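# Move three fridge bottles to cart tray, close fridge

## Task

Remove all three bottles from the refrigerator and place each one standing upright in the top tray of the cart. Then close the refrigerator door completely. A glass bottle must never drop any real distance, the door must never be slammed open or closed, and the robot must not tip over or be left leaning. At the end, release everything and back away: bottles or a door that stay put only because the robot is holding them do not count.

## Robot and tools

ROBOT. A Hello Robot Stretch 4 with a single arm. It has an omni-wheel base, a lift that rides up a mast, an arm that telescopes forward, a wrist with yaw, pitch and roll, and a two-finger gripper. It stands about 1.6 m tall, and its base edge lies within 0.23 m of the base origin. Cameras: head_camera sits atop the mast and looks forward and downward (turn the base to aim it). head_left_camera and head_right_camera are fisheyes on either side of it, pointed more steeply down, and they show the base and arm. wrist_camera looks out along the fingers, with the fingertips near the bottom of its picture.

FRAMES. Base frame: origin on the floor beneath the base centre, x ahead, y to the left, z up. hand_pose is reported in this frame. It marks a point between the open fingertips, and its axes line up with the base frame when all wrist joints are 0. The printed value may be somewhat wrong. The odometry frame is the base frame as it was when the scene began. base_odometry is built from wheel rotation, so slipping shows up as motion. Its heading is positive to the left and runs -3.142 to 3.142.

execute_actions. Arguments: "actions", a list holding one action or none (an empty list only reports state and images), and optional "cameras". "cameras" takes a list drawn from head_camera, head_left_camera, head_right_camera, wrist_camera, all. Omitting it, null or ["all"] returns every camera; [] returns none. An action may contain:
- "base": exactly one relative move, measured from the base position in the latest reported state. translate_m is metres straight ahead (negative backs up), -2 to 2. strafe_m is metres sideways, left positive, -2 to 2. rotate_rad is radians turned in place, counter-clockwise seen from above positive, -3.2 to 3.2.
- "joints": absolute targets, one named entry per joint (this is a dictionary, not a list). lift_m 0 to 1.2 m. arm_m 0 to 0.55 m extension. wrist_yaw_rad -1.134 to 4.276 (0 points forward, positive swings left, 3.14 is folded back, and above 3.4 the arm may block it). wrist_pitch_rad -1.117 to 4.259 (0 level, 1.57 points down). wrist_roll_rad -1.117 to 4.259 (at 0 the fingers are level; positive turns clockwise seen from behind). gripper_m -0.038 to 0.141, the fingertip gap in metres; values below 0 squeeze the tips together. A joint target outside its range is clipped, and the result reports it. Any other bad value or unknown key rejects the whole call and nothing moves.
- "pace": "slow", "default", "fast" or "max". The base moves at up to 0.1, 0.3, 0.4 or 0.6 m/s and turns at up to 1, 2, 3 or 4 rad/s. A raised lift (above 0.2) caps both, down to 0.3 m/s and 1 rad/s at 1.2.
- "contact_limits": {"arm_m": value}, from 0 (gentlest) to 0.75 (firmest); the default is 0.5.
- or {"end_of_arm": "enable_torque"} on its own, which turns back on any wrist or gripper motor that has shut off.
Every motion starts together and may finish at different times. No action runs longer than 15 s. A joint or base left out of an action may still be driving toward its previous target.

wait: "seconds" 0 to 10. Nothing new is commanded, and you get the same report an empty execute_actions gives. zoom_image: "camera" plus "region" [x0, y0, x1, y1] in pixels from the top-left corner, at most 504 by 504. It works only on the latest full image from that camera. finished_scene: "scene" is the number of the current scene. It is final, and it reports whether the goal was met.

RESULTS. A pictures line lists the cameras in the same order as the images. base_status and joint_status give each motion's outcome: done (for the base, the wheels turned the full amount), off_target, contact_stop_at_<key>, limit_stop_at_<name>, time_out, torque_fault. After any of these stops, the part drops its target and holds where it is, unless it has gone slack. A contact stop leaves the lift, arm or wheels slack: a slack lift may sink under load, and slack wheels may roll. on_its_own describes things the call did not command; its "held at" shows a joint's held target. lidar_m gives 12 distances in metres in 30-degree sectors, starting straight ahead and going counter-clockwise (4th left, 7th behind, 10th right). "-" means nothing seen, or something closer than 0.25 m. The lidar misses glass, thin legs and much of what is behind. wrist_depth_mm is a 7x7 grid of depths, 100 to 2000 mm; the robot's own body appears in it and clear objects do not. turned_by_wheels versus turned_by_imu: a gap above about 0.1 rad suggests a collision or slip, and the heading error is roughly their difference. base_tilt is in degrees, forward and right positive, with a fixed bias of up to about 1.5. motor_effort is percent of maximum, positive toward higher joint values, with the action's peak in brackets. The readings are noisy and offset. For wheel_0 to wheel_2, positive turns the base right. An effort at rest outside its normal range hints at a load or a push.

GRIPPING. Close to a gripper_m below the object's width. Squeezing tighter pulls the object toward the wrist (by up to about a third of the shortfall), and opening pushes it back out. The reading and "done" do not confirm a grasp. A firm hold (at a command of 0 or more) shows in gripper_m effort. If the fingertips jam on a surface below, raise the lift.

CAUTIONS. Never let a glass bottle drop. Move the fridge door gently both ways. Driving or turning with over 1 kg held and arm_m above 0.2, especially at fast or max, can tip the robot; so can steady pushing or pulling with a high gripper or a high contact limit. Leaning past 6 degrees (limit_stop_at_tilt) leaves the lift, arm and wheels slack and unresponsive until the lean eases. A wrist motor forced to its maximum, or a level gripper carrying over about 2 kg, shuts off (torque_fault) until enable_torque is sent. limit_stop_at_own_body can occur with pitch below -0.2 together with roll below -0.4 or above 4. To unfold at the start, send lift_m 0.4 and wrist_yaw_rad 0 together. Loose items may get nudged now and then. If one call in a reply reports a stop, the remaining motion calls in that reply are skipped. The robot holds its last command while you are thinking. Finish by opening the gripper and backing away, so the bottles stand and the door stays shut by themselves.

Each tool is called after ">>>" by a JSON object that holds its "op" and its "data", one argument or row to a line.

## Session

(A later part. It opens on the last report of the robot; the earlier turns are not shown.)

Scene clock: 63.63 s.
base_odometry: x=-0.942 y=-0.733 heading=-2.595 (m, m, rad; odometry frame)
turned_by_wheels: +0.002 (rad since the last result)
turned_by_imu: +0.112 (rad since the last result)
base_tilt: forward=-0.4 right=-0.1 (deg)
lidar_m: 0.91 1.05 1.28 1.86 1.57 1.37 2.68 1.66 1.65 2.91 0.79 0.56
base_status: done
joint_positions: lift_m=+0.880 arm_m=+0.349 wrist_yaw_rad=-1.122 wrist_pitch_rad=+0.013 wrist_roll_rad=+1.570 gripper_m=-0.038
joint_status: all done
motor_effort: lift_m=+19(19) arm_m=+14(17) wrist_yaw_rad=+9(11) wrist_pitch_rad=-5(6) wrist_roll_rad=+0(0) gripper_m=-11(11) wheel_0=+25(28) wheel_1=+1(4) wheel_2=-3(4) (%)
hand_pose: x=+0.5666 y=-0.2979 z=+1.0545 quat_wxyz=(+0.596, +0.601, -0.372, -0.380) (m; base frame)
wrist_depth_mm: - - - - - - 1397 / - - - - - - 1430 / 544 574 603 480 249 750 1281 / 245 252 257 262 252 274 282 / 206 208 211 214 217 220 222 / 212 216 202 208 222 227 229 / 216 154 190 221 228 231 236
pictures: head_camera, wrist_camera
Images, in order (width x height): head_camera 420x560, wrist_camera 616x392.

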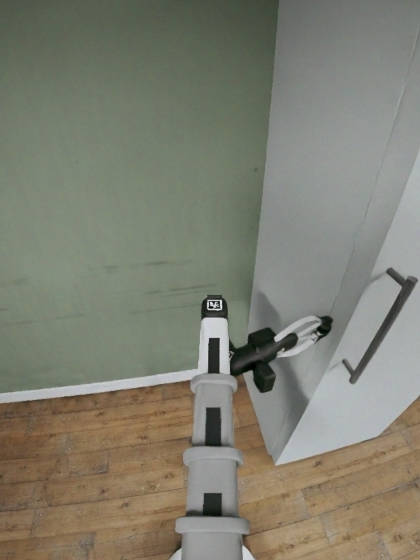

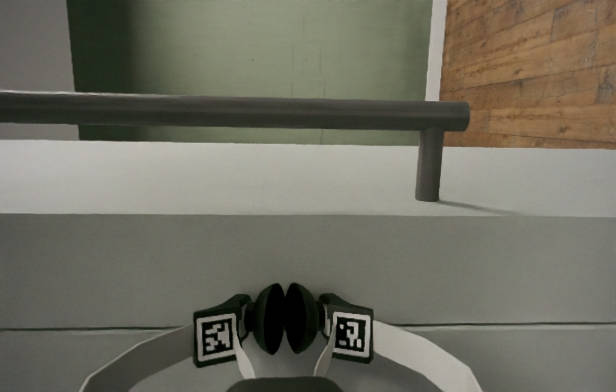

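>>> {"op": "execute_actions", "data": {
  "actions": [
    {"base":{"strafe_m":0.08},"joints":{"arm_m":0.27},"pace":"slow"}
  ],
  "cameras": []
}}

>>> {"op": "execute_actions", "data": {
  "actions": [
    {"base":{"rotate_rad":-0.13},"pace":"slow"}
  ],
  "cameras": ["wrist_camera","head_camera"]
}}

Scene clock: 66.07 s.
base_odometry: x=-0.901 y=-0.801 heading=-2.595 (m, m, rad; odometry frame)
turned_by_wheels: +0.000 (rad since the last result)
turned_by_imu: +0.000 (rad since the last result)
base_tilt: forward=-0.4 right=-0.1 (deg)
lidar_m: 1.03 1.05 1.26 1.77 1.61 1.34 2.26 1.70 1.72 3.00 0.77 0.62
base_status: done
joint_positions: lift_m=+0.880 arm_m=+0.271 wrist_yaw_rad=-1.120 wrist_pitch_rad=+0.013 wrist_roll_rad=+1.570 gripper_m=-0.037
joint_status: all done
motor_effort: lift_m=+19(19) arm_m=-8(14) wrist_yaw_rad=+0(9) wrist_pitch_rad=-5(6) wrist_roll_rad=+0(0) gripper_m=-18(18) wheel_0=-6(22) wheel_1=+4(8) wheel_2=+0(4) (%)
hand_pose: x=+0.4895 y=-0.2977 z=+1.0545 quat_wxyz=(+0.597, +0.601, -0.371, -0.379) (m; base frame)
wrist_depth_mm: - - - - - - 1430 / - - - - - - 1397 / - - - - - - 1397 / 336 427 427 442 449 591 609 / 315 320 324 327 332 338 342 / 304 309 310 198 320 327 330 / 312 152 173 320 172 334 338
pictures: none
No camera images: the call's "cameras" was empty. Leave "cameras" out to get every camera's image.

Scene clock: 67.07 s.
base_odometry: x=-0.900 y=-0.801 heading=-2.724 (m, m, rad; odometry frame)
turned_by_wheels: -0.129 (rad since the last result)
turned_by_imu: -0.130 (rad since the last result)
base_tilt: forward=-0.1 right=-0.2 (deg)
lidar_m: 0.82 1.03 1.16 1.78 1.77 1.32 1.81 2.69 1.72 3.02 0.98 0.62
base_status: done
joint_positions: lift_m=+0.880 arm_m=+0.271 wrist_yaw_rad=-1.120 wrist_pitch_rad=+0.013 wrist_roll_rad=+1.570 gripper_m=-0.037
joint_status: not commanded
motor_effort: lift_m=+19(19) arm_m=-8(8) wrist_yaw_rad=+0(0) wrist_pitch_rad=-5(5) wrist_roll_rad=+0(1) gripper_m=-18(19) wheel_0=+5(9) wheel_1=+2(6) wheel_2=+3(5) (%)
hand_pose: x=+0.4895 y=-0.2977 z=+1.0545 quat_wxyz=(+0.597, +0.601, -0.371, -0.379) (m; base frame)
wrist_depth_mm: - - - - - - 1397 / - - - - - - 1430 / - - - - - - 1397 / - - - - - - 1430 / 627 627 640 654 661 661 683 / 325 355 296 199 310 389 394 / 270 153 174 265 173 277 279
pictures: head_camera, wrist_camera
Images, in order (width x height): head_camera 420x560, wrist_camera 616x392.

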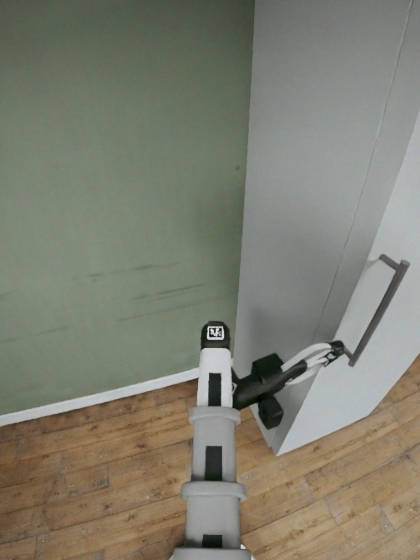

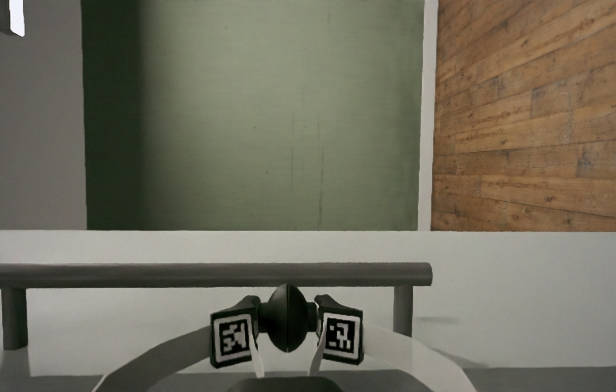

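>>> {"op": "execute_actions", "data": {
  "actions": [
    {"joints":{"arm_m":0.305},"pace":"slow"}
  ],
  "cameras": ["wrist_camera"]
}}

>>> {"op": "execute_actions", "data": {
  "actions": [
    {"base":{"strafe_m":-0.06},"joints":{"arm_m":0.328},"pace":"slow"}
  ],
  "cameras": ["wrist_camera","head_camera"]
}}

Scene clock: 68.77 s.
base_odometry: x=-0.900 y=-0.801 heading=-2.724 (m, m, rad; odometry frame)
turned_by_wheels: +0.000 (rad since the last result)
turned_by_imu: +0.001 (rad since the last result)
base_tilt: forward=-0.3 right=-0.2 (deg)
lidar_m: 0.87 1.03 1.17 1.79 1.76 1.35 1.81 2.70 1.72 3.02 0.95 0.63
base_status: not commanded
joint_positions: lift_m=+0.880 arm_m=+0.304 wrist_yaw_rad=-1.120 wrist_pitch_rad=+0.013 wrist_roll_rad=+1.570 gripper_m=-0.037
joint_status: all done
motor_effort: lift_m=+19(19) arm_m=+8(8) wrist_yaw_rad=+0(1) wrist_pitch_rad=-6(5) wrist_roll_rad=+0(0) gripper_m=-20(19) wheel_0=+5(5) wheel_1=+2(2) wheel_2=+2(2) (%)
hand_pose: x=+0.5216 y=-0.2977 z=+1.0545 quat_wxyz=(+0.597, +0.601, -0.371, -0.379) (m; base frame)
wrist_depth_mm: - - - - - - 1430 / - - - - - - 1397 / - - - - - - 1430 / - - - - - - 1397 / 382 389 394 394 399 517 525 / 293 294 274 198 301 304 306 / 244 152 173 250 172 260 265
pictures: wrist_camera
Images, in order (width x height): wrist_camera 616x392.

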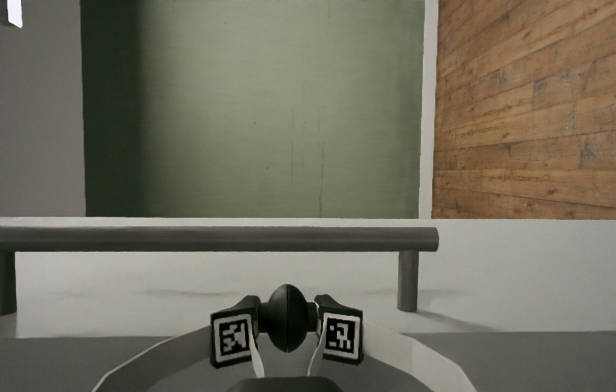

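Scene clock: 70.50 s.
base_odometry: x=-0.925 y=-0.747 heading=-2.724 (m, m, rad; odometry frame)
turned_by_wheels: +0.000 (rad since the last result)
turned_by_imu: +0.001 (rad since the last result)
base_tilt: forward=-0.4 right=-0.1 (deg)
lidar_m: 0.76 1.04 1.20 1.84 1.83 1.35 1.87 2.69 1.66 2.95 1.00 0.59
base_status: done
joint_positions: lift_m=+0.880 arm_m=+0.327 wrist_yaw_rad=-1.120 wrist_pitch_rad=+0.013 wrist_roll_rad=+1.570 gripper_m=-0.037
joint_status: all done
motor_effort: lift_m=+19(19) arm_m=+8(8) wrist_yaw_rad=+0(1) wrist_pitch_rad=-4(5) wrist_roll_rad=+0(0) gripper_m=-18(20) wheel_0=+5(10) wheel_1=-4(7) wheel_2=+0(2) (%)
hand_pose: x=+0.5446 y=-0.2977 z=+1.0545 quat_wxyz=(+0.597, +0.601, -0.371, -0.379) (m; base frame)
wrist_depth_mm: - - - - - - 1397 / - - - - - - 1430 / - - - - - - 1397 / - - - - - - 1397 / 217 220 223 226 229 445 517 / 290 291 270 198 296 298 301 / 207 152 174 198 172 212 213
pictures: head_camera, wrist_camera
Images, in order (width x height): head_camera 420x560, wrist_camera 616x392.

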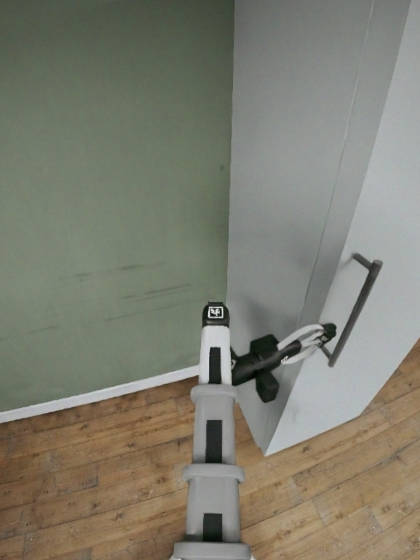

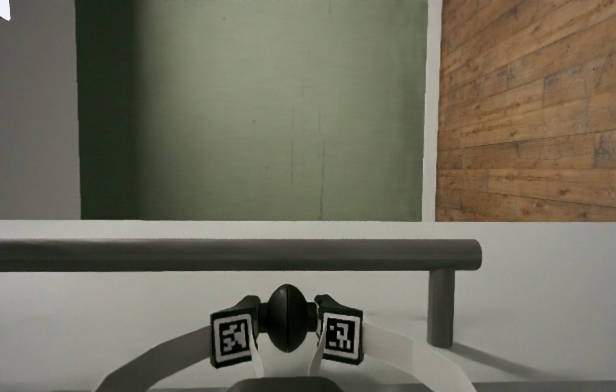

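>>> {"op": "execute_actions", "data": {
  "actions": [
    {"base":{"strafe_m":-0.085},"joints":{"arm_m":0.365},"pace":"slow"}
  ],
  "cameras": ["wrist_camera","head_camera"]
}}

>>> {"op": "execute_actions", "data": {
  "actions": [
    {"joints":{"arm_m":0.27},"pace":"slow"}
  ],
  "cameras": ["wrist_camera","head_camera"]
}}

Scene clock: 72.60 s.
base_odometry: x=-0.959 y=-0.669 heading=-2.724 (m, m, rad; odometry frame)
turned_by_wheels: +0.000 (rad since the last result)
turned_by_imu: +0.000 (rad since the last result)
base_tilt: forward=-0.3 right=+0.1 (deg)
lidar_m: 0.62 1.09 1.20 1.92 1.91 1.38 2.03 2.64 1.59 2.89 1.07 0.55
base_status: done
joint_positions: lift_m=+0.880 arm_m=+0.364 wrist_yaw_rad=-1.120 wrist_pitch_rad=+0.013 wrist_roll_rad=+1.570 gripper_m=-0.037
joint_status: all done
motor_effort: lift_m=+19(19) arm_m=+8(15) wrist_yaw_rad=+1(8) wrist_pitch_rad=-6(7) wrist_roll_rad=+0(0) gripper_m=-17(18) wheel_0=+7(13) wheel_1=-3(8) wheel_2=-4(9) (%)
hand_pose: x=+0.5816 y=-0.2977 z=+1.0544 quat_wxyz=(+0.597, +0.602, -0.371, -0.380) (m; base frame)
wrist_depth_mm: - - - - - - 1397 / - - - - - - 1397 / - - - - - - 1430 / - - - - - - 1430 / 449 452 459 466 473 480 488 / 124 126 128 129 131 133 135 / 195 153 174 186 172 188 138
pictures: head_camera, wrist_camera
Images, in order (width x height): head_camera 420x560, wrist_camera 616x392.

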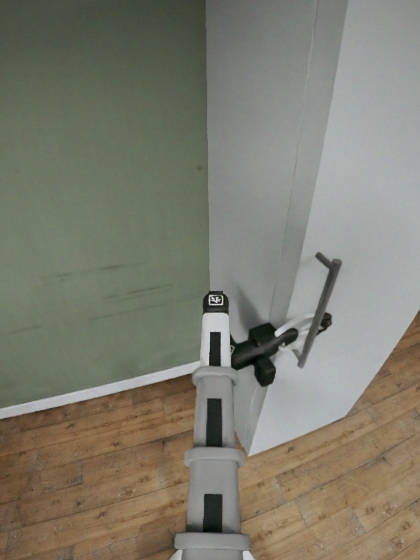

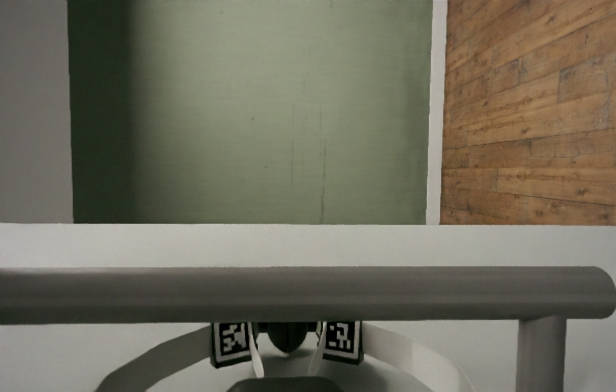

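Scene clock: 74.83 s.
torque_fault: wrist_yaw_rad switched itself off since the last result.
base_odometry: x=-0.959 y=-0.669 heading=-2.724 (m, m, rad; odometry frame)
turned_by_wheels: +0.000 (rad since the last result)
turned_by_imu: +0.001 (rad since the last result)
base_tilt: forward=-0.3 right=+0.0 (deg)
lidar_m: 0.58 1.09 1.22 1.93 1.91 1.39 2.02 2.65 1.60 2.86 1.06 0.56
base_status: not commanded
joint_positions: lift_m=+0.880 arm_m=+0.272 wrist_yaw_rad=-0.805 wrist_pitch_rad=+0.013 wrist_roll_rad=+1.573 gripper_m=-0.037
joint_status: all done
on_its_own: wrist_yaw_rad is off since a torque_fault, until you send "end_of_arm": "enable_torque" (your -1.130 is given up)
motor_effort: lift_m=+19(19) arm_m=-11(18) wrist_yaw_rad=+0(100) wrist_pitch_rad=-6(7) wrist_roll_rad=-9(9) gripper_m=-20(20) wheel_0=+1(7) wheel_1=+1(2) wheel_2=+0(20) (%)
hand_pose: x=+0.5799 y=-0.2685 z=+1.0544 quat_wxyz=(+0.648, +0.653, -0.273, -0.281) (m; base frame)
wrist_depth_mm: - - - - - - 1397 / - - - - - - 1430 / 615 621 640 654 676 683 699 / 397 404 410 415 421 430 436 / 297 300 303 306 309 314 315 / 139 141 142 145 146 148 152 / 189 144 174 193 173 162 204
pictures: head_camera, wrist_camera
Images, in order (width x height): head_camera 420x560, wrist_camera 616x392.

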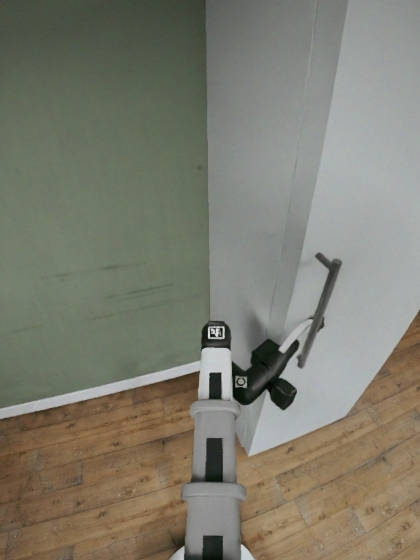

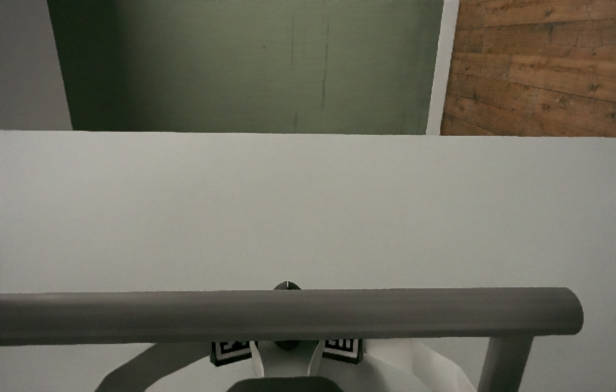

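>>> {"op": "execute_actions", "data": {
  "actions": [
    {"base":{"strafe_m":-0.03},"joints":{"arm_m":0.21},"pace":"slow"}
  ],
  "cameras": ["wrist_camera","head_camera"]
}}

Scene clock: 77.13 s.
base_odometry: x=-0.971 y=-0.642 heading=-2.724 (m, m, rad; odometry frame)
turned_by_wheels: -0.001 (rad since the last result)
turned_by_imu: +0.019 (rad since the last result)
base_tilt: forward=-0.2 right=+0.0 (deg)
lidar_m: 0.62 1.08 1.23 1.97 1.92 1.44 2.22 1.62 1.58 2.84 1.03 0.48
base_status: done
joint_positions: lift_m=+0.880 arm_m=+0.211 wrist_yaw_rad=-1.035 wrist_pitch_rad=+0.014 wrist_roll_rad=+1.570 gripper_m=-0.037
joint_status: all done
on_its_own: wrist_yaw_rad is off since a torque_fault, until you send "end_of_arm": "enable_torque" (your -1.130 is given up)
motor_effort: lift_m=+19(19) arm_m=-8(20) wrist_yaw_rad=+0(0) wrist_pitch_rad=-8(9) wrist_roll_rad=-2(9) gripper_m=-18(32) wheel_0=-3(22) wheel_1=+0(10) wheel_2=-4(18) (%)
hand_pose: x=+0.4543 y=-0.2927 z=+1.0543 quat_wxyz=(+0.612, +0.617, -0.346, -0.354) (m; base frame)
wrist_depth_mm: - - - - - - 1397 / - - - - - - 1430 / - - - - - - 1430 / - - - - - - 1430 / 172 174 176 178 180 183 741 / 306 309 277 199 312 255 315 / 196 153 173 185 172 184 200
pictures: head_camera, wrist_camera
Images, in order (width x height): head_camera 420x560, wrist_camera 616x392.

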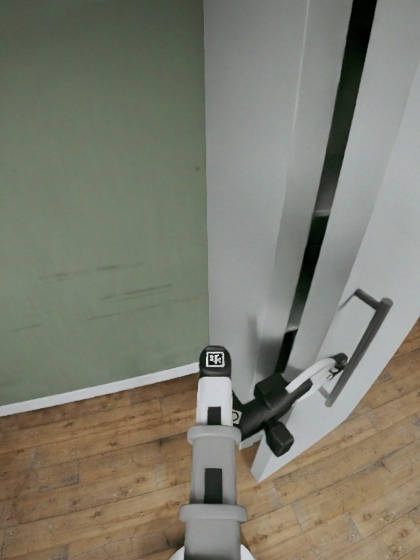

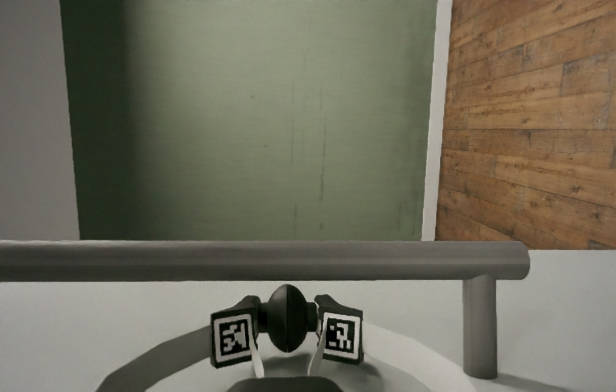

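Open. Continue.

>>> {"op": "execute_actions", "data": {
  "actions": [
    {"end_of_arm":"enable_torque"}
  ],
  "cameras": []
}}

>>> {"op": "execute_actions", "data": {
  "actions": [
    {"base":{"strafe_m":-0.05},"joints":{"arm_m":0.03},"pace":"slow"}
  ],
  "cameras": ["head_left_camera","head_camera"]
}}

Scene clock: 78.00 s.
base_odometry: x=-0.971 y=-0.642 heading=-2.724 (m, m, rad; odometry frame)
turned_by_wheels: +0.000 (rad since the last result)
turned_by_imu: +0.001 (rad since the last result)
base_tilt: forward=-0.3 right=-0.1 (deg)
lidar_m: 0.61 1.06 1.23 1.94 1.93 1.44 2.21 1.60 1.58 2.84 1.02 0.49
base_status: not commanded
joint_positions: lift_m=+0.880 arm_m=+0.211 wrist_yaw_rad=-1.035 wrist_pitch_rad=+0.014 wrist_roll_rad=+1.570 gripper_m=-0.037
joint_status: not commanded
end_of_arm: enable_torque: each motor that was off is on again
on_its_own: wrist_yaw_rad is held at -1.035, not at your -1.130, since a torque_fault
motor_effort: lift_m=+19(19) arm_m=-8(8) wrist_yaw_rad=+0(13) wrist_pitch_rad=-8(8) wrist_roll_rad=-1(1) gripper_m=-18(20) wheel_0=-2(3) wheel_1=+0(0) wheel_2=-1(4) (%)
hand_pose: x=+0.4545 y=-0.2926 z=+1.0543 quat_wxyz=(+0.612, +0.617, -0.345, -0.354) (m; base frame)
wrist_depth_mm: - - - - - - 1397 / - - - - - - 1430 / - - - - - - 1397 / - - - - - - 1430 / 683 707 707 707 723 732 741 / 276 274 175 182 180 183 342 / 217 152 174 205 172 184 224
pictures: none
No camera images: the call's "cameras" was empty. Leave "cameras" out to get every camera's image.

Scene clock: 81.10 s.
base_odometry: x=-0.992 y=-0.596 heading=-2.724 (m, m, rad; odometry frame)
turned_by_wheels: +0.000 (rad since the last result)
turned_by_imu: +0.001 (rad since the last result)
base_tilt: forward=-0.3 right=-0.1 (deg)
lidar_m: 0.58 1.10 1.24 1.98 1.87 1.46 2.24 1.57 1.54 2.78 0.44 0.40
base_status: done
joint_positions: lift_m=+0.880 arm_m=+0.031 wrist_yaw_rad=-1.035 wrist_pitch_rad=+0.014 wrist_roll_rad=+1.570 gripper_m=-0.037
joint_status: all done
on_its_own: wrist_yaw_rad is held at -1.035, not at your -1.130, since a torque_fault
motor_effort: lift_m=+19(19) arm_m=-8(10) wrist_yaw_rad=+1(20) wrist_pitch_rad=-7(9) wrist_roll_rad=-1(1) gripper_m=-18(20) wheel_0=+3(12) wheel_1=-3(7) wheel_2=+0(1) (%)
hand_pose: x=+0.2744 y=-0.2927 z=+1.0543 quat_wxyz=(+0.612, +0.617, -0.346, -0.354) (m; base frame)
wrist_depth_mm: - - - - - - 1430 / - - - - - - 1430 / - - - - - - 1397 / - - - - - - 1397 / - - - - - - 1397 / - - - 199 - - 1397 / 375 152 174 251 172 407 469
pictures: head_camera, head_left_camera
Images, in order (width x height): head_camera 420x560, head_left_camera 420x672.

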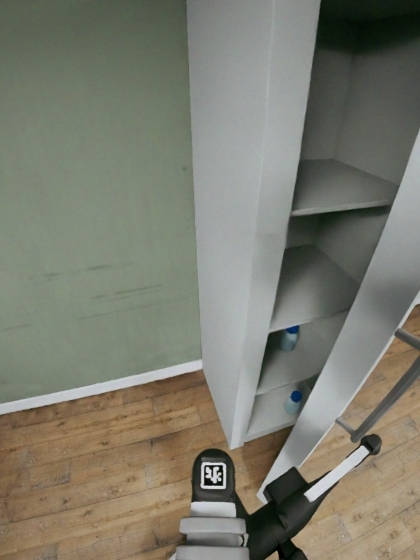

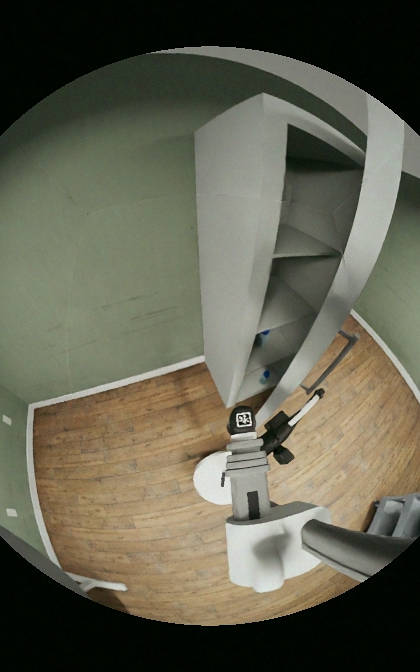

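>>> {"op": "execute_actions", "data": {
  "actions": [
    {"base":{"strafe_m":0.2}}
  ],
  "cameras": []
}}

>>> {"op": "execute_actions", "data": {
  "actions": [
    {"joints":{"arm_m":0.2}}
  ],
  "cameras": ["head_left_camera","head_camera","wrist_camera"]
}}

Scene clock: 83.20 s.
base_odometry: x=-0.911 y=-0.779 heading=-2.724 (m, m, rad; odometry frame)
turned_by_wheels: +0.000 (rad since the last result)
turned_by_imu: +0.001 (rad since the last result)
base_tilt: forward=-0.3 right=+0.0 (deg)
lidar_m: 0.83 1.04 1.17 1.80 1.80 1.35 1.85 2.70 1.70 2.98 0.94 0.60
base_status: done
joint_positions: lift_m=+0.880 arm_m=+0.031 wrist_yaw_rad=-1.035 wrist_pitch_rad=+0.014 wrist_roll_rad=+1.570 gripper_m=-0.037
joint_status: not commanded
on_its_own: wrist_yaw_rad is held at -1.035, not at your -1.130, since a torque_fault
motor_effort: lift_m=+19(19) arm_m=-8(8) wrist_yaw_rad=+1(1) wrist_pitch_rad=-8(7) wrist_roll_rad=-1(1) gripper_m=-18(20) wheel_0=-2(12) wheel_1=+1(9) wheel_2=+0(0) (%)
hand_pose: x=+0.2744 y=-0.2927 z=+1.0543 quat_wxyz=(+0.612, +0.617, -0.346, -0.354) (m; base frame)
wrist_depth_mm: - - - - - - 1397 / - - - - - - 1430 / - - - - - - 1397 / - - - - - - 1397 / - - - - - 1863 1366 / 759 768 723 198 778 798 788 / 580 153 174 564 172 597 597
pictures: none
No camera images: the call's "cameras" was empty. Leave "cameras" out to get every camera's image.

Scene clock: 84.80 s.
base_odometry: x=-0.911 y=-0.779 heading=-2.724 (m, m, rad; odometry frame)
turned_by_wheels: +0.000 (rad since the last result)
turned_by_imu: +0.001 (rad since the last result)
base_tilt: forward=-0.3 right=-0.1 (deg)
lidar_m: 0.85 1.04 1.16 1.80 1.80 1.35 1.85 2.71 1.70 2.99 0.93 0.60
base_status: not commanded
joint_positions: lift_m=+0.880 arm_m=+0.199 wrist_yaw_rad=-1.035 wrist_pitch_rad=+0.014 wrist_roll_rad=+1.570 gripper_m=-0.037
joint_status: all done
on_its_own: wrist_yaw_rad is held at -1.035, not at your -1.130, since a torque_fault
motor_effort: lift_m=+19(19) arm_m=+8(7) wrist_yaw_rad=-1(2) wrist_pitch_rad=-7(7) wrist_roll_rad=-1(1) gripper_m=-17(18) wheel_0=-3(3) wheel_1=+0(0) wheel_2=+0(0) (%)
hand_pose: x=+0.4416 y=-0.2927 z=+1.0543 quat_wxyz=(+0.612, +0.617, -0.345, -0.354) (m; base frame)
wrist_depth_mm: - - - - - - 1397 / - - - - - - 1430 / - - - - - - 1430 / - - - - - 1921 1366 / 597 615 609 621 627 634 654 / 300 373 300 198 315 433 442 / 306 153 174 309 172 330 330
pictures: head_camera, head_left_camera, wrist_camera
Images, in order (width x height): head_camera 420x560, head_left_camera 420x672, wrist_camera 616x392.

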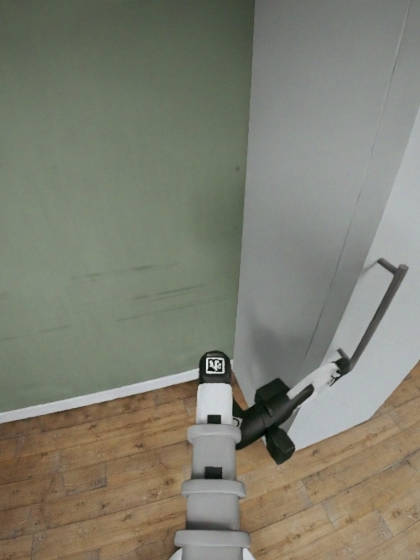

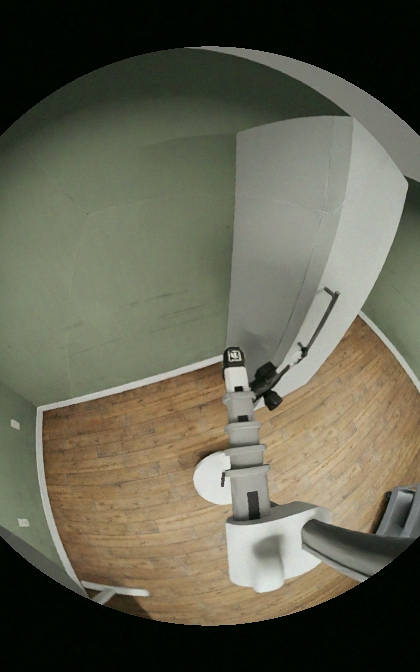

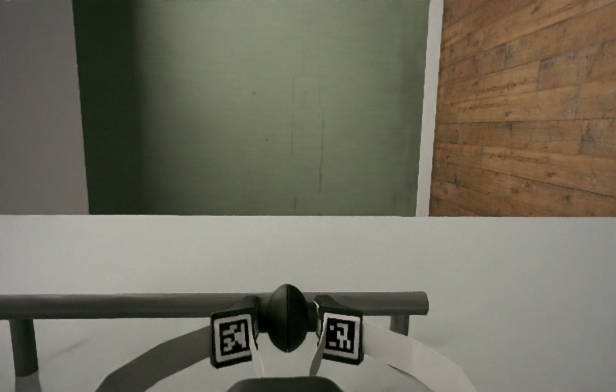

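>>> {"op": "execute_actions", "data": {
  "actions": [
    {"base":{"rotate_rad":-0.02},"joints":{"arm_m":0.22,"wrist_yaw_rad":-1.12}}
  ],
  "cameras": []
}}

>>> {"op": "execute_actions", "data": {
  "actions": [
    {"joints":{"arm_m":0.312},"base":{"strafe_m":0.01},"pace":"slow"}
  ],
  "cameras": ["wrist_camera"]
}}

>>> {"op": "execute_actions", "data": {
  "actions": [
    {"joints":{"arm_m":0.335},"base":{"strafe_m":-0.05},"pace":"slow"}
  ],
  "cameras": ["wrist_camera"]
}}

Scene clock: 85.73 s.
base_odometry: x=-0.910 y=-0.779 heading=-2.744 (m, m, rad; odometry frame)
turned_by_wheels: -0.020 (rad since the last result)
turned_by_imu: -0.019 (rad since the last result)
base_tilt: forward=-0.4 right=+0.0 (deg)
lidar_m: 0.81 1.03 1.16 1.81 1.80 1.33 1.83 2.69 1.68 3.00 0.96 0.61
base_status: done
joint_positions: lift_m=+0.880 arm_m=+0.219 wrist_yaw_rad=-1.119 wrist_pitch_rad=+0.014 wrist_roll_rad=+1.570 gripper_m=-0.037
joint_status: all done
motor_effort: lift_m=+19(19) arm_m=+8(8) wrist_yaw_rad=-1(0) wrist_pitch_rad=-8(7) wrist_roll_rad=+0(1) gripper_m=-16(20) wheel_0=+4(6) wheel_1=+1(6) wheel_2=-1(6) (%)
hand_pose: x=+0.4367 y=-0.2977 z=+1.0543 quat_wxyz=(+0.597, +0.602, -0.371, -0.379) (m; base frame)
wrist_depth_mm: - - - - - - 1397 / - - - - - - 1397 / - - - - - - 1430 / - - - - - - 1397 / - - - - - 1756 1281 / 517 512 484 198 530 535 535 / 289 152 174 294 173 377 382
pictures: none
No camera images: the call's "cameras" was empty. Leave "cameras" out to get every camera's image.

Scene clock: 87.93 s.
base_odometry: x=-0.907 y=-0.788 heading=-2.744 (m, m, rad; odometry frame)
turned_by_wheels: +0.000 (rad since the last result)
turned_by_imu: +0.000 (rad since the last result)
base_tilt: forward=-0.3 right=+0.0 (deg)
lidar_m: 0.82 1.04 1.16 1.80 1.78 1.36 1.83 2.71 1.71 3.00 0.95 0.61
base_status: done
joint_positions: lift_m=+0.880 arm_m=+0.311 wrist_yaw_rad=-1.119 wrist_pitch_rad=+0.014 wrist_roll_rad=+1.570 gripper_m=-0.037
joint_status: all done
motor_effort: lift_m=+19(19) arm_m=+8(7) wrist_yaw_rad=-1(0) wrist_pitch_rad=-6(8) wrist_roll_rad=+0(1) gripper_m=-18(18) wheel_0=-6(8) wheel_1=+3(6) wheel_2=-1(2) (%)
hand_pose: x=+0.5287 y=-0.2977 z=+1.0543 quat_wxyz=(+0.597, +0.602, -0.371, -0.380) (m; base frame)
wrist_depth_mm: - - - - - - 1397 / - - - - - - 1430 / - - - - - - 1397 / - - - - - 1863 1366 / 349 353 353 359 277 466 477 / 267 268 250 198 273 276 278 / 228 153 174 235 172 242 245
pictures: wrist_camera
Images, in order (width x height): wrist_camera 616x392.

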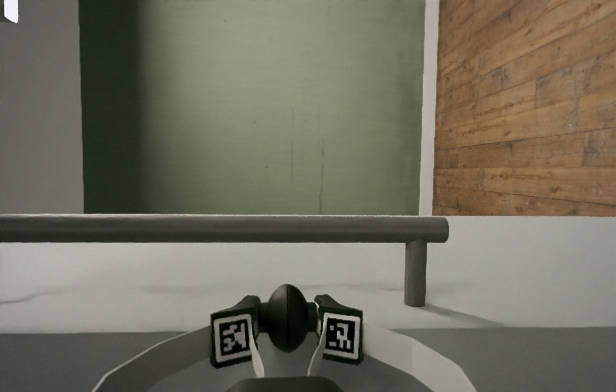

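Scene clock: 89.53 s.
base_odometry: x=-0.925 y=-0.742 heading=-2.746 (m, m, rad; odometry frame)
turned_by_wheels: -0.002 (rad since the last result)
turned_by_imu: +0.052 (rad since the last result)
base_tilt: forward=-0.5 right=-0.1 (deg)
lidar_m: 0.86 1.06 1.21 1.82 1.81 1.33 2.01 1.69 1.67 2.95 0.91 0.61
base_status: done
joint_positions: lift_m=+0.880 arm_m=+0.332 wrist_yaw_rad=-1.125 wrist_pitch_rad=+0.013 wrist_roll_rad=+1.570 gripper_m=-0.038
joint_status: all done
on_its_own: wrist_yaw_rad is at rest, and its effort (+16) is outside its rest range (-13 to +13)
motor_effort: lift_m=+19(19) arm_m=+18(21) wrist_yaw_rad=+16(17) wrist_pitch_rad=-5(6) wrist_roll_rad=-1(1) gripper_m=-12(19) wheel_0=+6(23) wheel_1=-7(8) wheel_2=-21(20) (%)
hand_pose: x=+0.5481 y=-0.2980 z=+1.0545 quat_wxyz=(+0.596, +0.600, -0.373, -0.381) (m; base frame)
wrist_depth_mm: - - - - - - 1397 / - - - - - - 1430 / - - - - - - 1397 / 248 - - - - 1808 1308 / 362 366 373 377 342 389 394 / 230 232 197 209 236 239 242 / 213 152 216 220 223 227 230
pictures: wrist_camera
Images, in order (width x height): wrist_camera 616x392.

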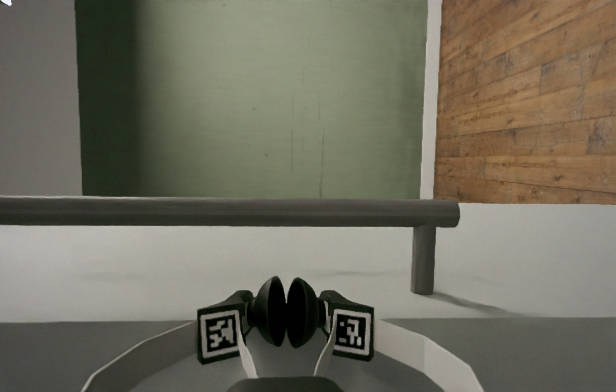

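>>> {"op": "execute_actions", "data": {
  "actions": [
    {"joints":{"arm_m":0.30},"base":{"strafe_m":0.03},"pace":"slow"}
  ],
  "cameras": []
}}

>>> {"op": "execute_actions", "data": {
  "actions": [
    {"base":{"rotate_rad":-0.05},"pace":"slow"}
  ],
  "cameras": ["wrist_camera"]
}}

Scene clock: 91.17 s.
base_odometry: x=-0.914 y=-0.769 heading=-2.746 (m, m, rad; odometry frame)
turned_by_wheels: +0.000 (rad since the last result)
turned_by_imu: -0.006 (rad since the last result)
base_tilt: forward=-0.3 right=-0.1 (deg)
lidar_m: 0.91 1.04 1.20 1.78 1.79 1.32 1.99 2.70 1.70 2.99 0.92 0.62
base_status: done
joint_positions: lift_m=+0.880 arm_m=+0.301 wrist_yaw_rad=-1.119 wrist_pitch_rad=+0.013 wrist_roll_rad=+1.570 gripper_m=-0.037
joint_status: all done
motor_effort: lift_m=+19(19) arm_m=-8(17) wrist_yaw_rad=+0(16) wrist_pitch_rad=-8(6) wrist_roll_rad=-1(1) gripper_m=-18(19) wheel_0=-5(13) wheel_1=+3(8) wheel_2=-1(19) (%)
hand_pose: x=+0.5195 y=-0.2977 z=+1.0544 quat_wxyz=(+0.597, +0.602, -0.371, -0.379) (m; base frame)
wrist_depth_mm: - - - - - - 1430 / - - - - - - 1397 / - - - - - - 1430 / - - - - - 1756 1308 / 362 368 370 375 375 430 436 / 262 263 251 198 268 271 273 / 248 153 174 256 172 263 268
pictures: none
No camera images: the call's "cameras" was empty. Leave "cameras" out to get every camera's image.

Scene clock: 91.90 s.
base_odometry: x=-0.914 y=-0.769 heading=-2.795 (m, m, rad; odometry frame)
turned_by_wheels: -0.049 (rad since the last result)
turned_by_imu: -0.049 (rad since the last result)
base_tilt: forward=-0.3 right=-0.1 (deg)
lidar_m: 0.81 1.05 1.16 1.77 1.80 1.35 1.82 2.69 1.71 3.00 0.99 0.61
base_status: done
joint_positions: lift_m=+0.880 arm_m=+0.301 wrist_yaw_rad=-1.119 wrist_pitch_rad=+0.013 wrist_roll_rad=+1.570 gripper_m=-0.037
joint_status: not commanded
motor_effort: lift_m=+19(19) arm_m=-8(8) wrist_yaw_rad=+0(1) wrist_pitch_rad=-5(7) wrist_roll_rad=-1(1) gripper_m=-18(18) wheel_0=+5(7) wheel_1=+3(5) wheel_2=+2(5) (%)
hand_pose: x=+0.5195 y=-0.2977 z=+1.0544 quat_wxyz=(+0.597, +0.602, -0.371, -0.379) (m; base frame)
wrist_depth_mm: - - - - - - 1430 / - - - - - - 1430 / - - - - - - 1430 / - - - - - - 1397 / 264 267 442 445 449 585 591 / 329 330 306 198 314 340 343 / 234 152 174 235 173 244 247
pictures: wrist_camera
Images, in order (width x height): wrist_camera 616x392.

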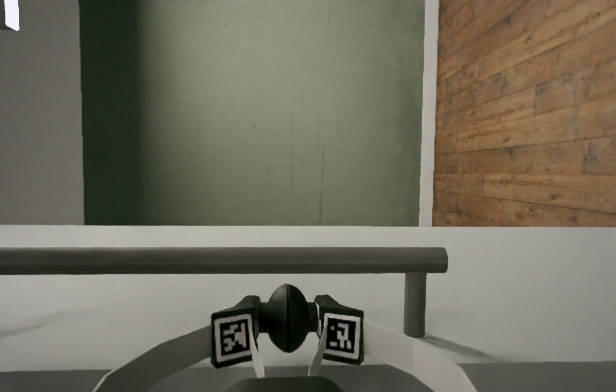

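>>> {"op": "execute_actions", "data": {
  "actions": [
    {"joints":{"arm_m":0.327},"base":{"strafe_m":-0.04},"pace":"slow"}
  ],
  "cameras": ["wrist_camera"]
}}

>>> {"op": "execute_actions", "data": {
  "actions": [
    {"joints":{"arm_m":0.365},"base":{"strafe_m":-0.088},"pace":"slow"}
  ],
  "cameras": ["wrist_camera"]
}}

Scene clock: 93.47 s.
base_odometry: x=-0.927 y=-0.732 heading=-2.795 (m, m, rad; odometry frame)
turned_by_wheels: +0.000 (rad since the last result)
turned_by_imu: +0.001 (rad since the last result)
base_tilt: forward=-0.4 right=+0.0 (deg)
lidar_m: 0.75 1.05 1.19 1.84 1.83 1.34 1.83 2.68 1.67 2.95 1.02 0.59
base_status: done
joint_positions: lift_m=+0.880 arm_m=+0.326 wrist_yaw_rad=-1.119 wrist_pitch_rad=+0.013 wrist_roll_rad=+1.570 gripper_m=-0.037
joint_status: all done
motor_effort: lift_m=+19(19) arm_m=+8(7) wrist_yaw_rad=-1(1) wrist_pitch_rad=-7(6) wrist_roll_rad=+0(0) gripper_m=-19(18) wheel_0=+6(10) wheel_1=-4(8) wheel_2=+0(2) (%)
hand_pose: x=+0.5436 y=-0.2977 z=+1.0544 quat_wxyz=(+0.597, +0.602, -0.371, -0.379) (m; base frame)
wrist_depth_mm: - - - - - - 1430 / - - - - - - 1397 / - - - - - - 1397 / - - - - - - 1397 / 216 220 221 226 229 539 544 / 303 304 283 198 310 310 315 / 216 152 173 206 172 221 223
pictures: wrist_camera
Images, in order (width x height): wrist_camera 616x392.

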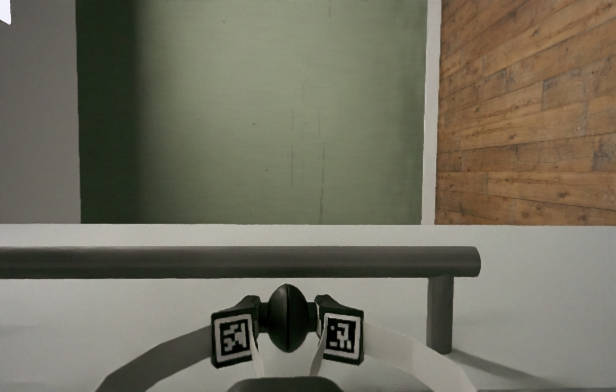

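Scene clock: 95.50 s.
base_odometry: x=-0.957 y=-0.649 heading=-2.795 (m, m, rad; odometry frame)
turned_by_wheels: +0.000 (rad since the last result)
turned_by_imu: +0.001 (rad since the last result)
base_tilt: forward=-0.3 right=+0.0 (deg)
lidar_m: 0.61 1.09 1.20 1.92 1.90 1.38 2.00 2.64 1.58 2.87 2.58 0.55
base_status: done
joint_positions: lift_m=+0.880 arm_m=+0.364 wrist_yaw_rad=-1.120 wrist_pitch_rad=+0.013 wrist_roll_rad=+1.570 gripper_m=-0.037
joint_status: all done
motor_effort: lift_m=+19(19) arm_m=+8(11) wrist_yaw_rad=+0(3) wrist_pitch_rad=-4(6) wrist_roll_rad=-1(1) gripper_m=-19(18) wheel_0=+7(11) wheel_1=-3(8) wheel_2=-3(2) (%)
hand_pose: x=+0.5816 y=-0.2977 z=+1.0544 quat_wxyz=(+0.597, +0.602, -0.371, -0.380) (m; base frame)
wrist_depth_mm: - - - - - - 1430 / - - - - - - 1397 / - - - - - - 1397 / - - - - - - 1430 / 477 484 488 500 504 504 517 / 123 125 126 129 130 131 133 / 202 152 174 194 172 198 138
pictures: wrist_camera
Images, in order (width x height): wrist_camera 616x392.

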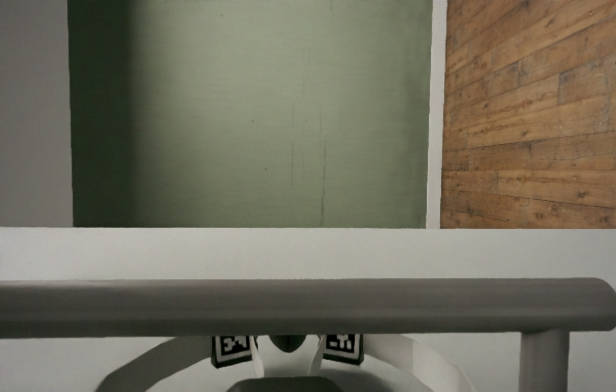

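>>> {"op": "execute_actions", "data": {
  "actions": [
    {"joints":{"arm_m":0.31,"wrist_yaw_rad":-0.95},"pace":"slow"}
  ],
  "cameras": []
}}

>>> {"op": "execute_actions", "data": {
  "actions": [
    {"joints":{"arm_m":0.272,"wrist_yaw_rad":-0.8},"pace":"slow"}
  ],
  "cameras": ["wrist_camera"]
}}

>>> {"op": "execute_actions", "data": {
  "actions": [
    {"joints":{"arm_m":0.22},"base":{"strafe_m":-0.035},"pace":"slow"}
  ],
  "cameras": ["wrist_camera","head_camera"]
}}

Scene clock: 97.70 s.
torque_fault: wrist_yaw_rad switched itself off since the last result.
base_odometry: x=-0.957 y=-0.649 heading=-2.795 (m, m, rad; odometry frame)
turned_by_wheels: +0.000 (rad since the last result)
turned_by_imu: +0.001 (rad since the last result)
base_tilt: forward=-0.3 right=-0.1 (deg)
lidar_m: 0.60 1.09 1.22 1.93 1.91 1.40 2.02 2.64 1.60 2.87 2.56 0.57
base_status: not commanded
joint_positions: lift_m=+0.880 arm_m=+0.311 wrist_yaw_rad=-0.934 wrist_pitch_rad=+0.013 wrist_roll_rad=+1.570 gripper_m=-0.037
joint_status: wrist_yaw_rad torque_fault (moved +0.186 of +0.170); the others done
on_its_own: wrist_yaw_rad is off since a torque_fault, until you send "end_of_arm": "enable_torque"
motor_effort: lift_m=+19(19) arm_m=-8(9) wrist_yaw_rad=+1(97) wrist_pitch_rad=-8(8) wrist_roll_rad=-1(1) gripper_m=-18(18) wheel_0=+4(7) wheel_1=-1(3) wheel_2=-1(14) (%)
hand_pose: x=+0.5836 y=-0.2839 z=+1.0544 quat_wxyz=(+0.629, +0.633, -0.314, -0.323) (m; base frame)
wrist_depth_mm: - - - - - - 1397 / - - - - - - 1397 / - - - - - - 1366 / 512 525 544 549 559 569 585 / 336 340 343 345 351 357 362 / 131 133 134 136 137 139 141 / 182 138 170 179 159 151 146
pictures: none
No camera images: the call's "cameras" was empty. Leave "cameras" out to get every camera's image.

not run: a stop came earlier in this reply.

not run: a stop came earlier in this reply.

Stay limp and repeat.

>>> {"op": "execute_actions", "data": {
  "actions": [
    {"joints":{"arm_m":0.272},"pace":"slow"}
  ],
  "cameras": []
}}

>>> {"op": "execute_actions", "data": {
  "actions": [
    {"joints":{"arm_m":0.19},"base":{"strafe_m":-0.05},"pace":"slow"}
  ],
  "cameras": ["wrist_camera","head_camera"]
}}

Scene clock: 99.33 s.
base_odometry: x=-0.958 y=-0.649 heading=-2.796 (m, m, rad; odometry frame)
turned_by_wheels: -0.001 (rad since the last result)
turned_by_imu: -0.024 (rad since the last result)
base_tilt: forward=-0.3 right=-0.1 (deg)
lidar_m: 0.60 1.08 1.18 1.86 1.89 1.37 1.98 2.66 1.61 2.88 2.68 0.55
base_status: not commanded
joint_positions: lift_m=+0.880 arm_m=+0.275 wrist_yaw_rad=-0.775 wrist_pitch_rad=+0.014 wrist_roll_rad=+1.574 gripper_m=-0.037
joint_status: all done
on_its_own: wrist_yaw_rad is off since a torque_fault, until you send "end_of_arm": "enable_torque" (your -0.950 is given up)
motor_effort: lift_m=+19(19) arm_m=-15(17) wrist_yaw_rad=+0(0) wrist_pitch_rad=-8(9) wrist_roll_rad=-10(11) gripper_m=-27(27) wheel_0=-10(10) wheel_1=-7(6) wheel_2=+3(3) (%)
hand_pose: x=+0.5905 y=-0.2643 z=+1.0542 quat_wxyz=(+0.652, +0.658, -0.263, -0.271) (m; base frame)
wrist_depth_mm: - - - - - - 1430 / - - - - - - 1464 / 597 609 627 634 640 661 683 / 389 394 399 407 413 415 424 / 290 293 296 298 303 303 307 / 133 135 136 138 138 140 142 / 185 140 171 183 160 152 189
pictures: none
No camera images: the call's "cameras" was empty. Leave "cameras" out to get every camera's image.

Scene clock: 101.43 s.
base_odometry: x=-0.975 y=-0.602 heading=-2.796 (m, m, rad; odometry frame)
turned_by_wheels: -0.001 (rad since the last result)
turned_by_imu: +0.069 (rad since the last result)
base_tilt: forward=-0.3 right=-0.1 (deg)
lidar_m: 0.60 1.07 1.22 1.97 1.83 1.43 2.27 1.60 1.59 2.81 0.91 0.44
base_status: done
joint_positions: lift_m=+0.880 arm_m=+0.191 wrist_yaw_rad=-1.120 wrist_pitch_rad=+0.014 wrist_roll_rad=+1.570 gripper_m=-0.037
joint_status: all done
on_its_own: wrist_yaw_rad is off since a torque_fault, until you send "end_of_arm": "enable_torque" (your -0.950 is given up)
motor_effort: lift_m=+19(19) arm_m=-8(20) wrist_yaw_rad=+0(0) wrist_pitch_rad=-7(9) wrist_roll_rad=-1(10) gripper_m=-19(36) wheel_0=+1(21) wheel_1=-3(11) wheel_2=-5(19) (%)
hand_pose: x=+0.4095 y=-0.2977 z=+1.0543 quat_wxyz=(+0.597, +0.602, -0.371, -0.380) (m; base frame)
wrist_depth_mm: - - - - - - 1430 / - - - - - - 1397 / - - - - - - 1430 / - - - - - - 1397 / 180 182 183 187 190 191 1397 / 353 351 204 192 351 304 418 / 216 153 173 196 173 186 216
pictures: head_camera, wrist_camera
Images, in order (width x height): head_camera 420x560, wrist_camera 616x392.

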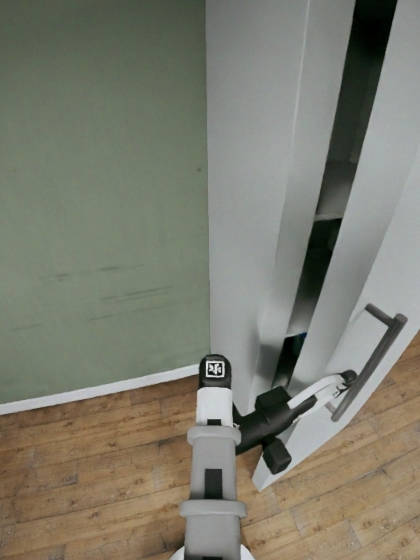

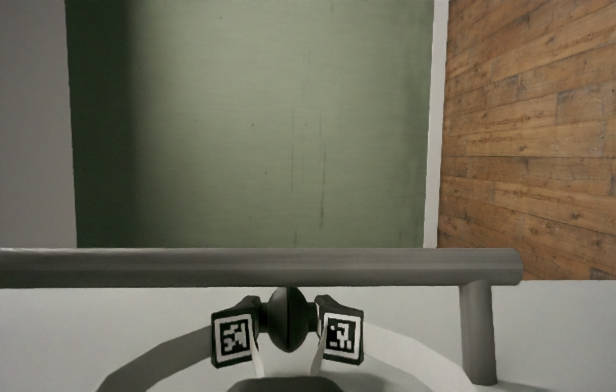

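>>> {"op": "execute_actions", "data": {
  "actions": [
    {"end_of_arm":"enable_torque"}
  ],
  "cameras": []
}}

>>> {"op": "execute_actions", "data": {
  "actions": [
    {"base":{"strafe_m":-0.07},"joints":{"wrist_yaw_rad":-1.0},"pace":"slow"}
  ],
  "cameras": ["wrist_camera","head_camera"]
}}

>>> {"op": "execute_actions", "data": {
  "actions": [
    {"joints":{"arm_m":0.09,"wrist_yaw_rad":-0.9},"base":{"strafe_m":-0.07},"pace":"slow"}
  ],
  "cameras": ["wrist_camera","head_left_camera"]
}}

Scene clock: 102.17 s.
base_odometry: x=-0.975 y=-0.602 heading=-2.796 (m, m, rad; odometry frame)
turned_by_wheels: +0.000 (rad since the last result)
turned_by_imu: +0.000 (rad since the last result)
base_tilt: forward=-0.4 right=-0.1 (deg)
lidar_m: 0.58 1.07 1.23 1.96 1.81 1.44 2.67 1.61 1.58 2.81 0.91 0.43
base_status: not commanded
joint_positions: lift_m=+0.880 arm_m=+0.191 wrist_yaw_rad=-1.115 wrist_pitch_rad=+0.014 wrist_roll_rad=+1.570 gripper_m=-0.037
joint_status: not commanded
end_of_arm: enable_torque: each motor that was off is on again
on_its_own: wrist_yaw_rad is held at -1.115, not at your -0.950, since a torque_fault
motor_effort: lift_m=+19(19) arm_m=-8(8) wrist_yaw_rad=-1(11) wrist_pitch_rad=-8(7) wrist_roll_rad=+0(1) gripper_m=-18(18) wheel_0=+0(0) wheel_1=-3(3) wheel_2=-2(4) (%)
hand_pose: x=+0.4109 y=-0.2975 z=+1.0543 quat_wxyz=(+0.598, +0.603, -0.370, -0.378) (m; base frame)
wrist_depth_mm: - - - - - - 1397 / - - - - - - 1397 / - - - - - - 1397 / - - - - - - 1397 / - - - - - 1756 1430 / 319 319 180 183 186 189 430 / 233 152 173 213 172 186 234
pictures: none
No camera images: the call's "cameras" was empty. Leave "cameras" out to get every camera's image.

Scene clock: 104.10 s.
base_odometry: x=-0.998 y=-0.537 heading=-2.796 (m, m, rad; odometry frame)
turned_by_wheels: +0.000 (rad since the last result)
turned_by_imu: +0.001 (rad since the last result)
base_tilt: forward=-0.3 right=+0.0 (deg)
lidar_m: 0.46 1.09 1.25 2.03 1.76 1.50 2.66 1.54 1.53 2.75 2.37 0.40
base_status: done
joint_positions: lift_m=+0.880 arm_m=+0.191 wrist_yaw_rad=-1.000 wrist_pitch_rad=+0.014 wrist_roll_rad=+1.570 gripper_m=-0.037
joint_status: all done
motor_effort: lift_m=+19(19) arm_m=-6(8) wrist_yaw_rad=+0(37) wrist_pitch_rad=-6(9) wrist_roll_rad=-1(7) gripper_m=-20(19) wheel_0=+7(18) wheel_1=-2(8) wheel_2=-1(6) (%)
hand_pose: x=+0.4443 y=-0.2899 z=+1.0543 quat_wxyz=(+0.618, +0.623, -0.335, -0.343) (m; base frame)
wrist_depth_mm: - - - - - - 1397 / - - - - - - 1430 / - - - - - - 1366 / - - - - - - 1397 / - - - - - 1808 1308 / 108 109 111 112 113 114 121 / 105 106 107 108 139 132 198
pictures: head_camera, wrist_camera
Images, in order (width x height): head_camera 420x560, wrist_camera 616x392.

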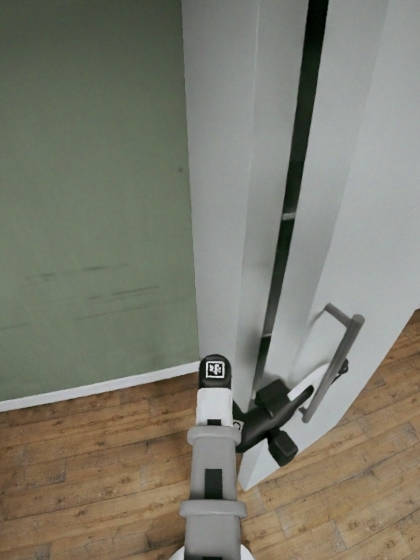

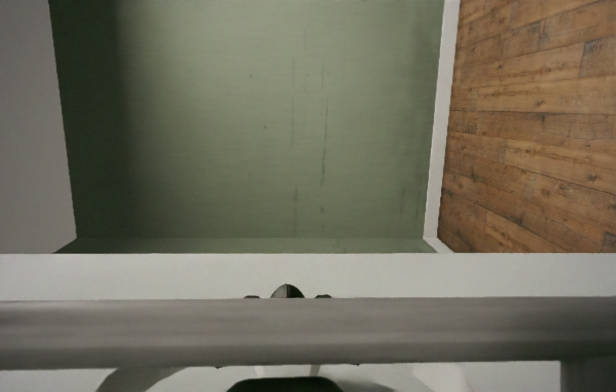

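Scene clock: 106.40 s.
base_odometry: x=-1.022 y=-0.471 heading=-2.796 (m, m, rad; odometry frame)
turned_by_wheels: +0.000 (rad since the last result)
turned_by_imu: +0.009 (rad since the last result)
base_tilt: forward=-0.3 right=+0.0 (deg)
lidar_m: 0.57 1.11 1.30 2.11 1.76 1.55 2.64 1.49 1.47 2.68 2.34 0.32
base_status: done
joint_positions: lift_m=+0.880 arm_m=+0.091 wrist_yaw_rad=-0.900 wrist_pitch_rad=+0.013 wrist_roll_rad=+1.570 gripper_m=-0.037
joint_status: all done
motor_effort: lift_m=+19(19) arm_m=-8(11) wrist_yaw_rad=+1(28) wrist_pitch_rad=-6(8) wrist_roll_rad=+0(1) gripper_m=-19(20) wheel_0=+6(28) wheel_1=-2(8) wheel_2=+0(5) (%)
hand_pose: x=+0.3730 y=-0.2803 z=+1.0545 quat_wxyz=(+0.635, +0.638, -0.303, -0.312) (m; base frame)
wrist_depth_mm: - - - - - - 1430 / - - - - - - 1397 / - - - - - - 1366 / - - - - - - 1397 / - - - - - 1756 1336 / 115 117 118 120 122 123 125 / 215 152 173 199 172 216 158
pictures: head_left_camera, wrist_camera
Images, in order (width x height): head_left_camera 420x672, wrist_camera 616x392.

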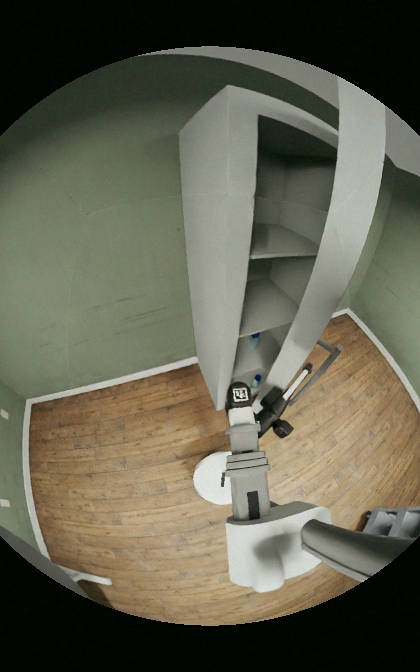

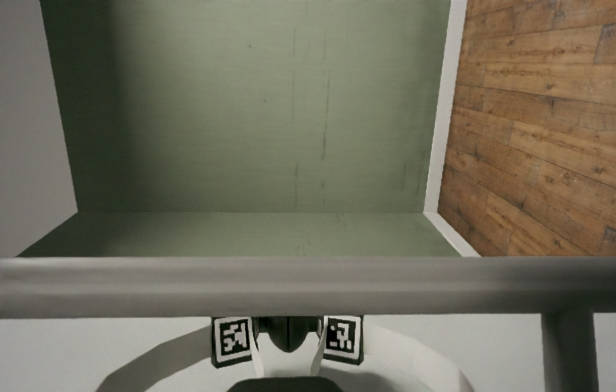

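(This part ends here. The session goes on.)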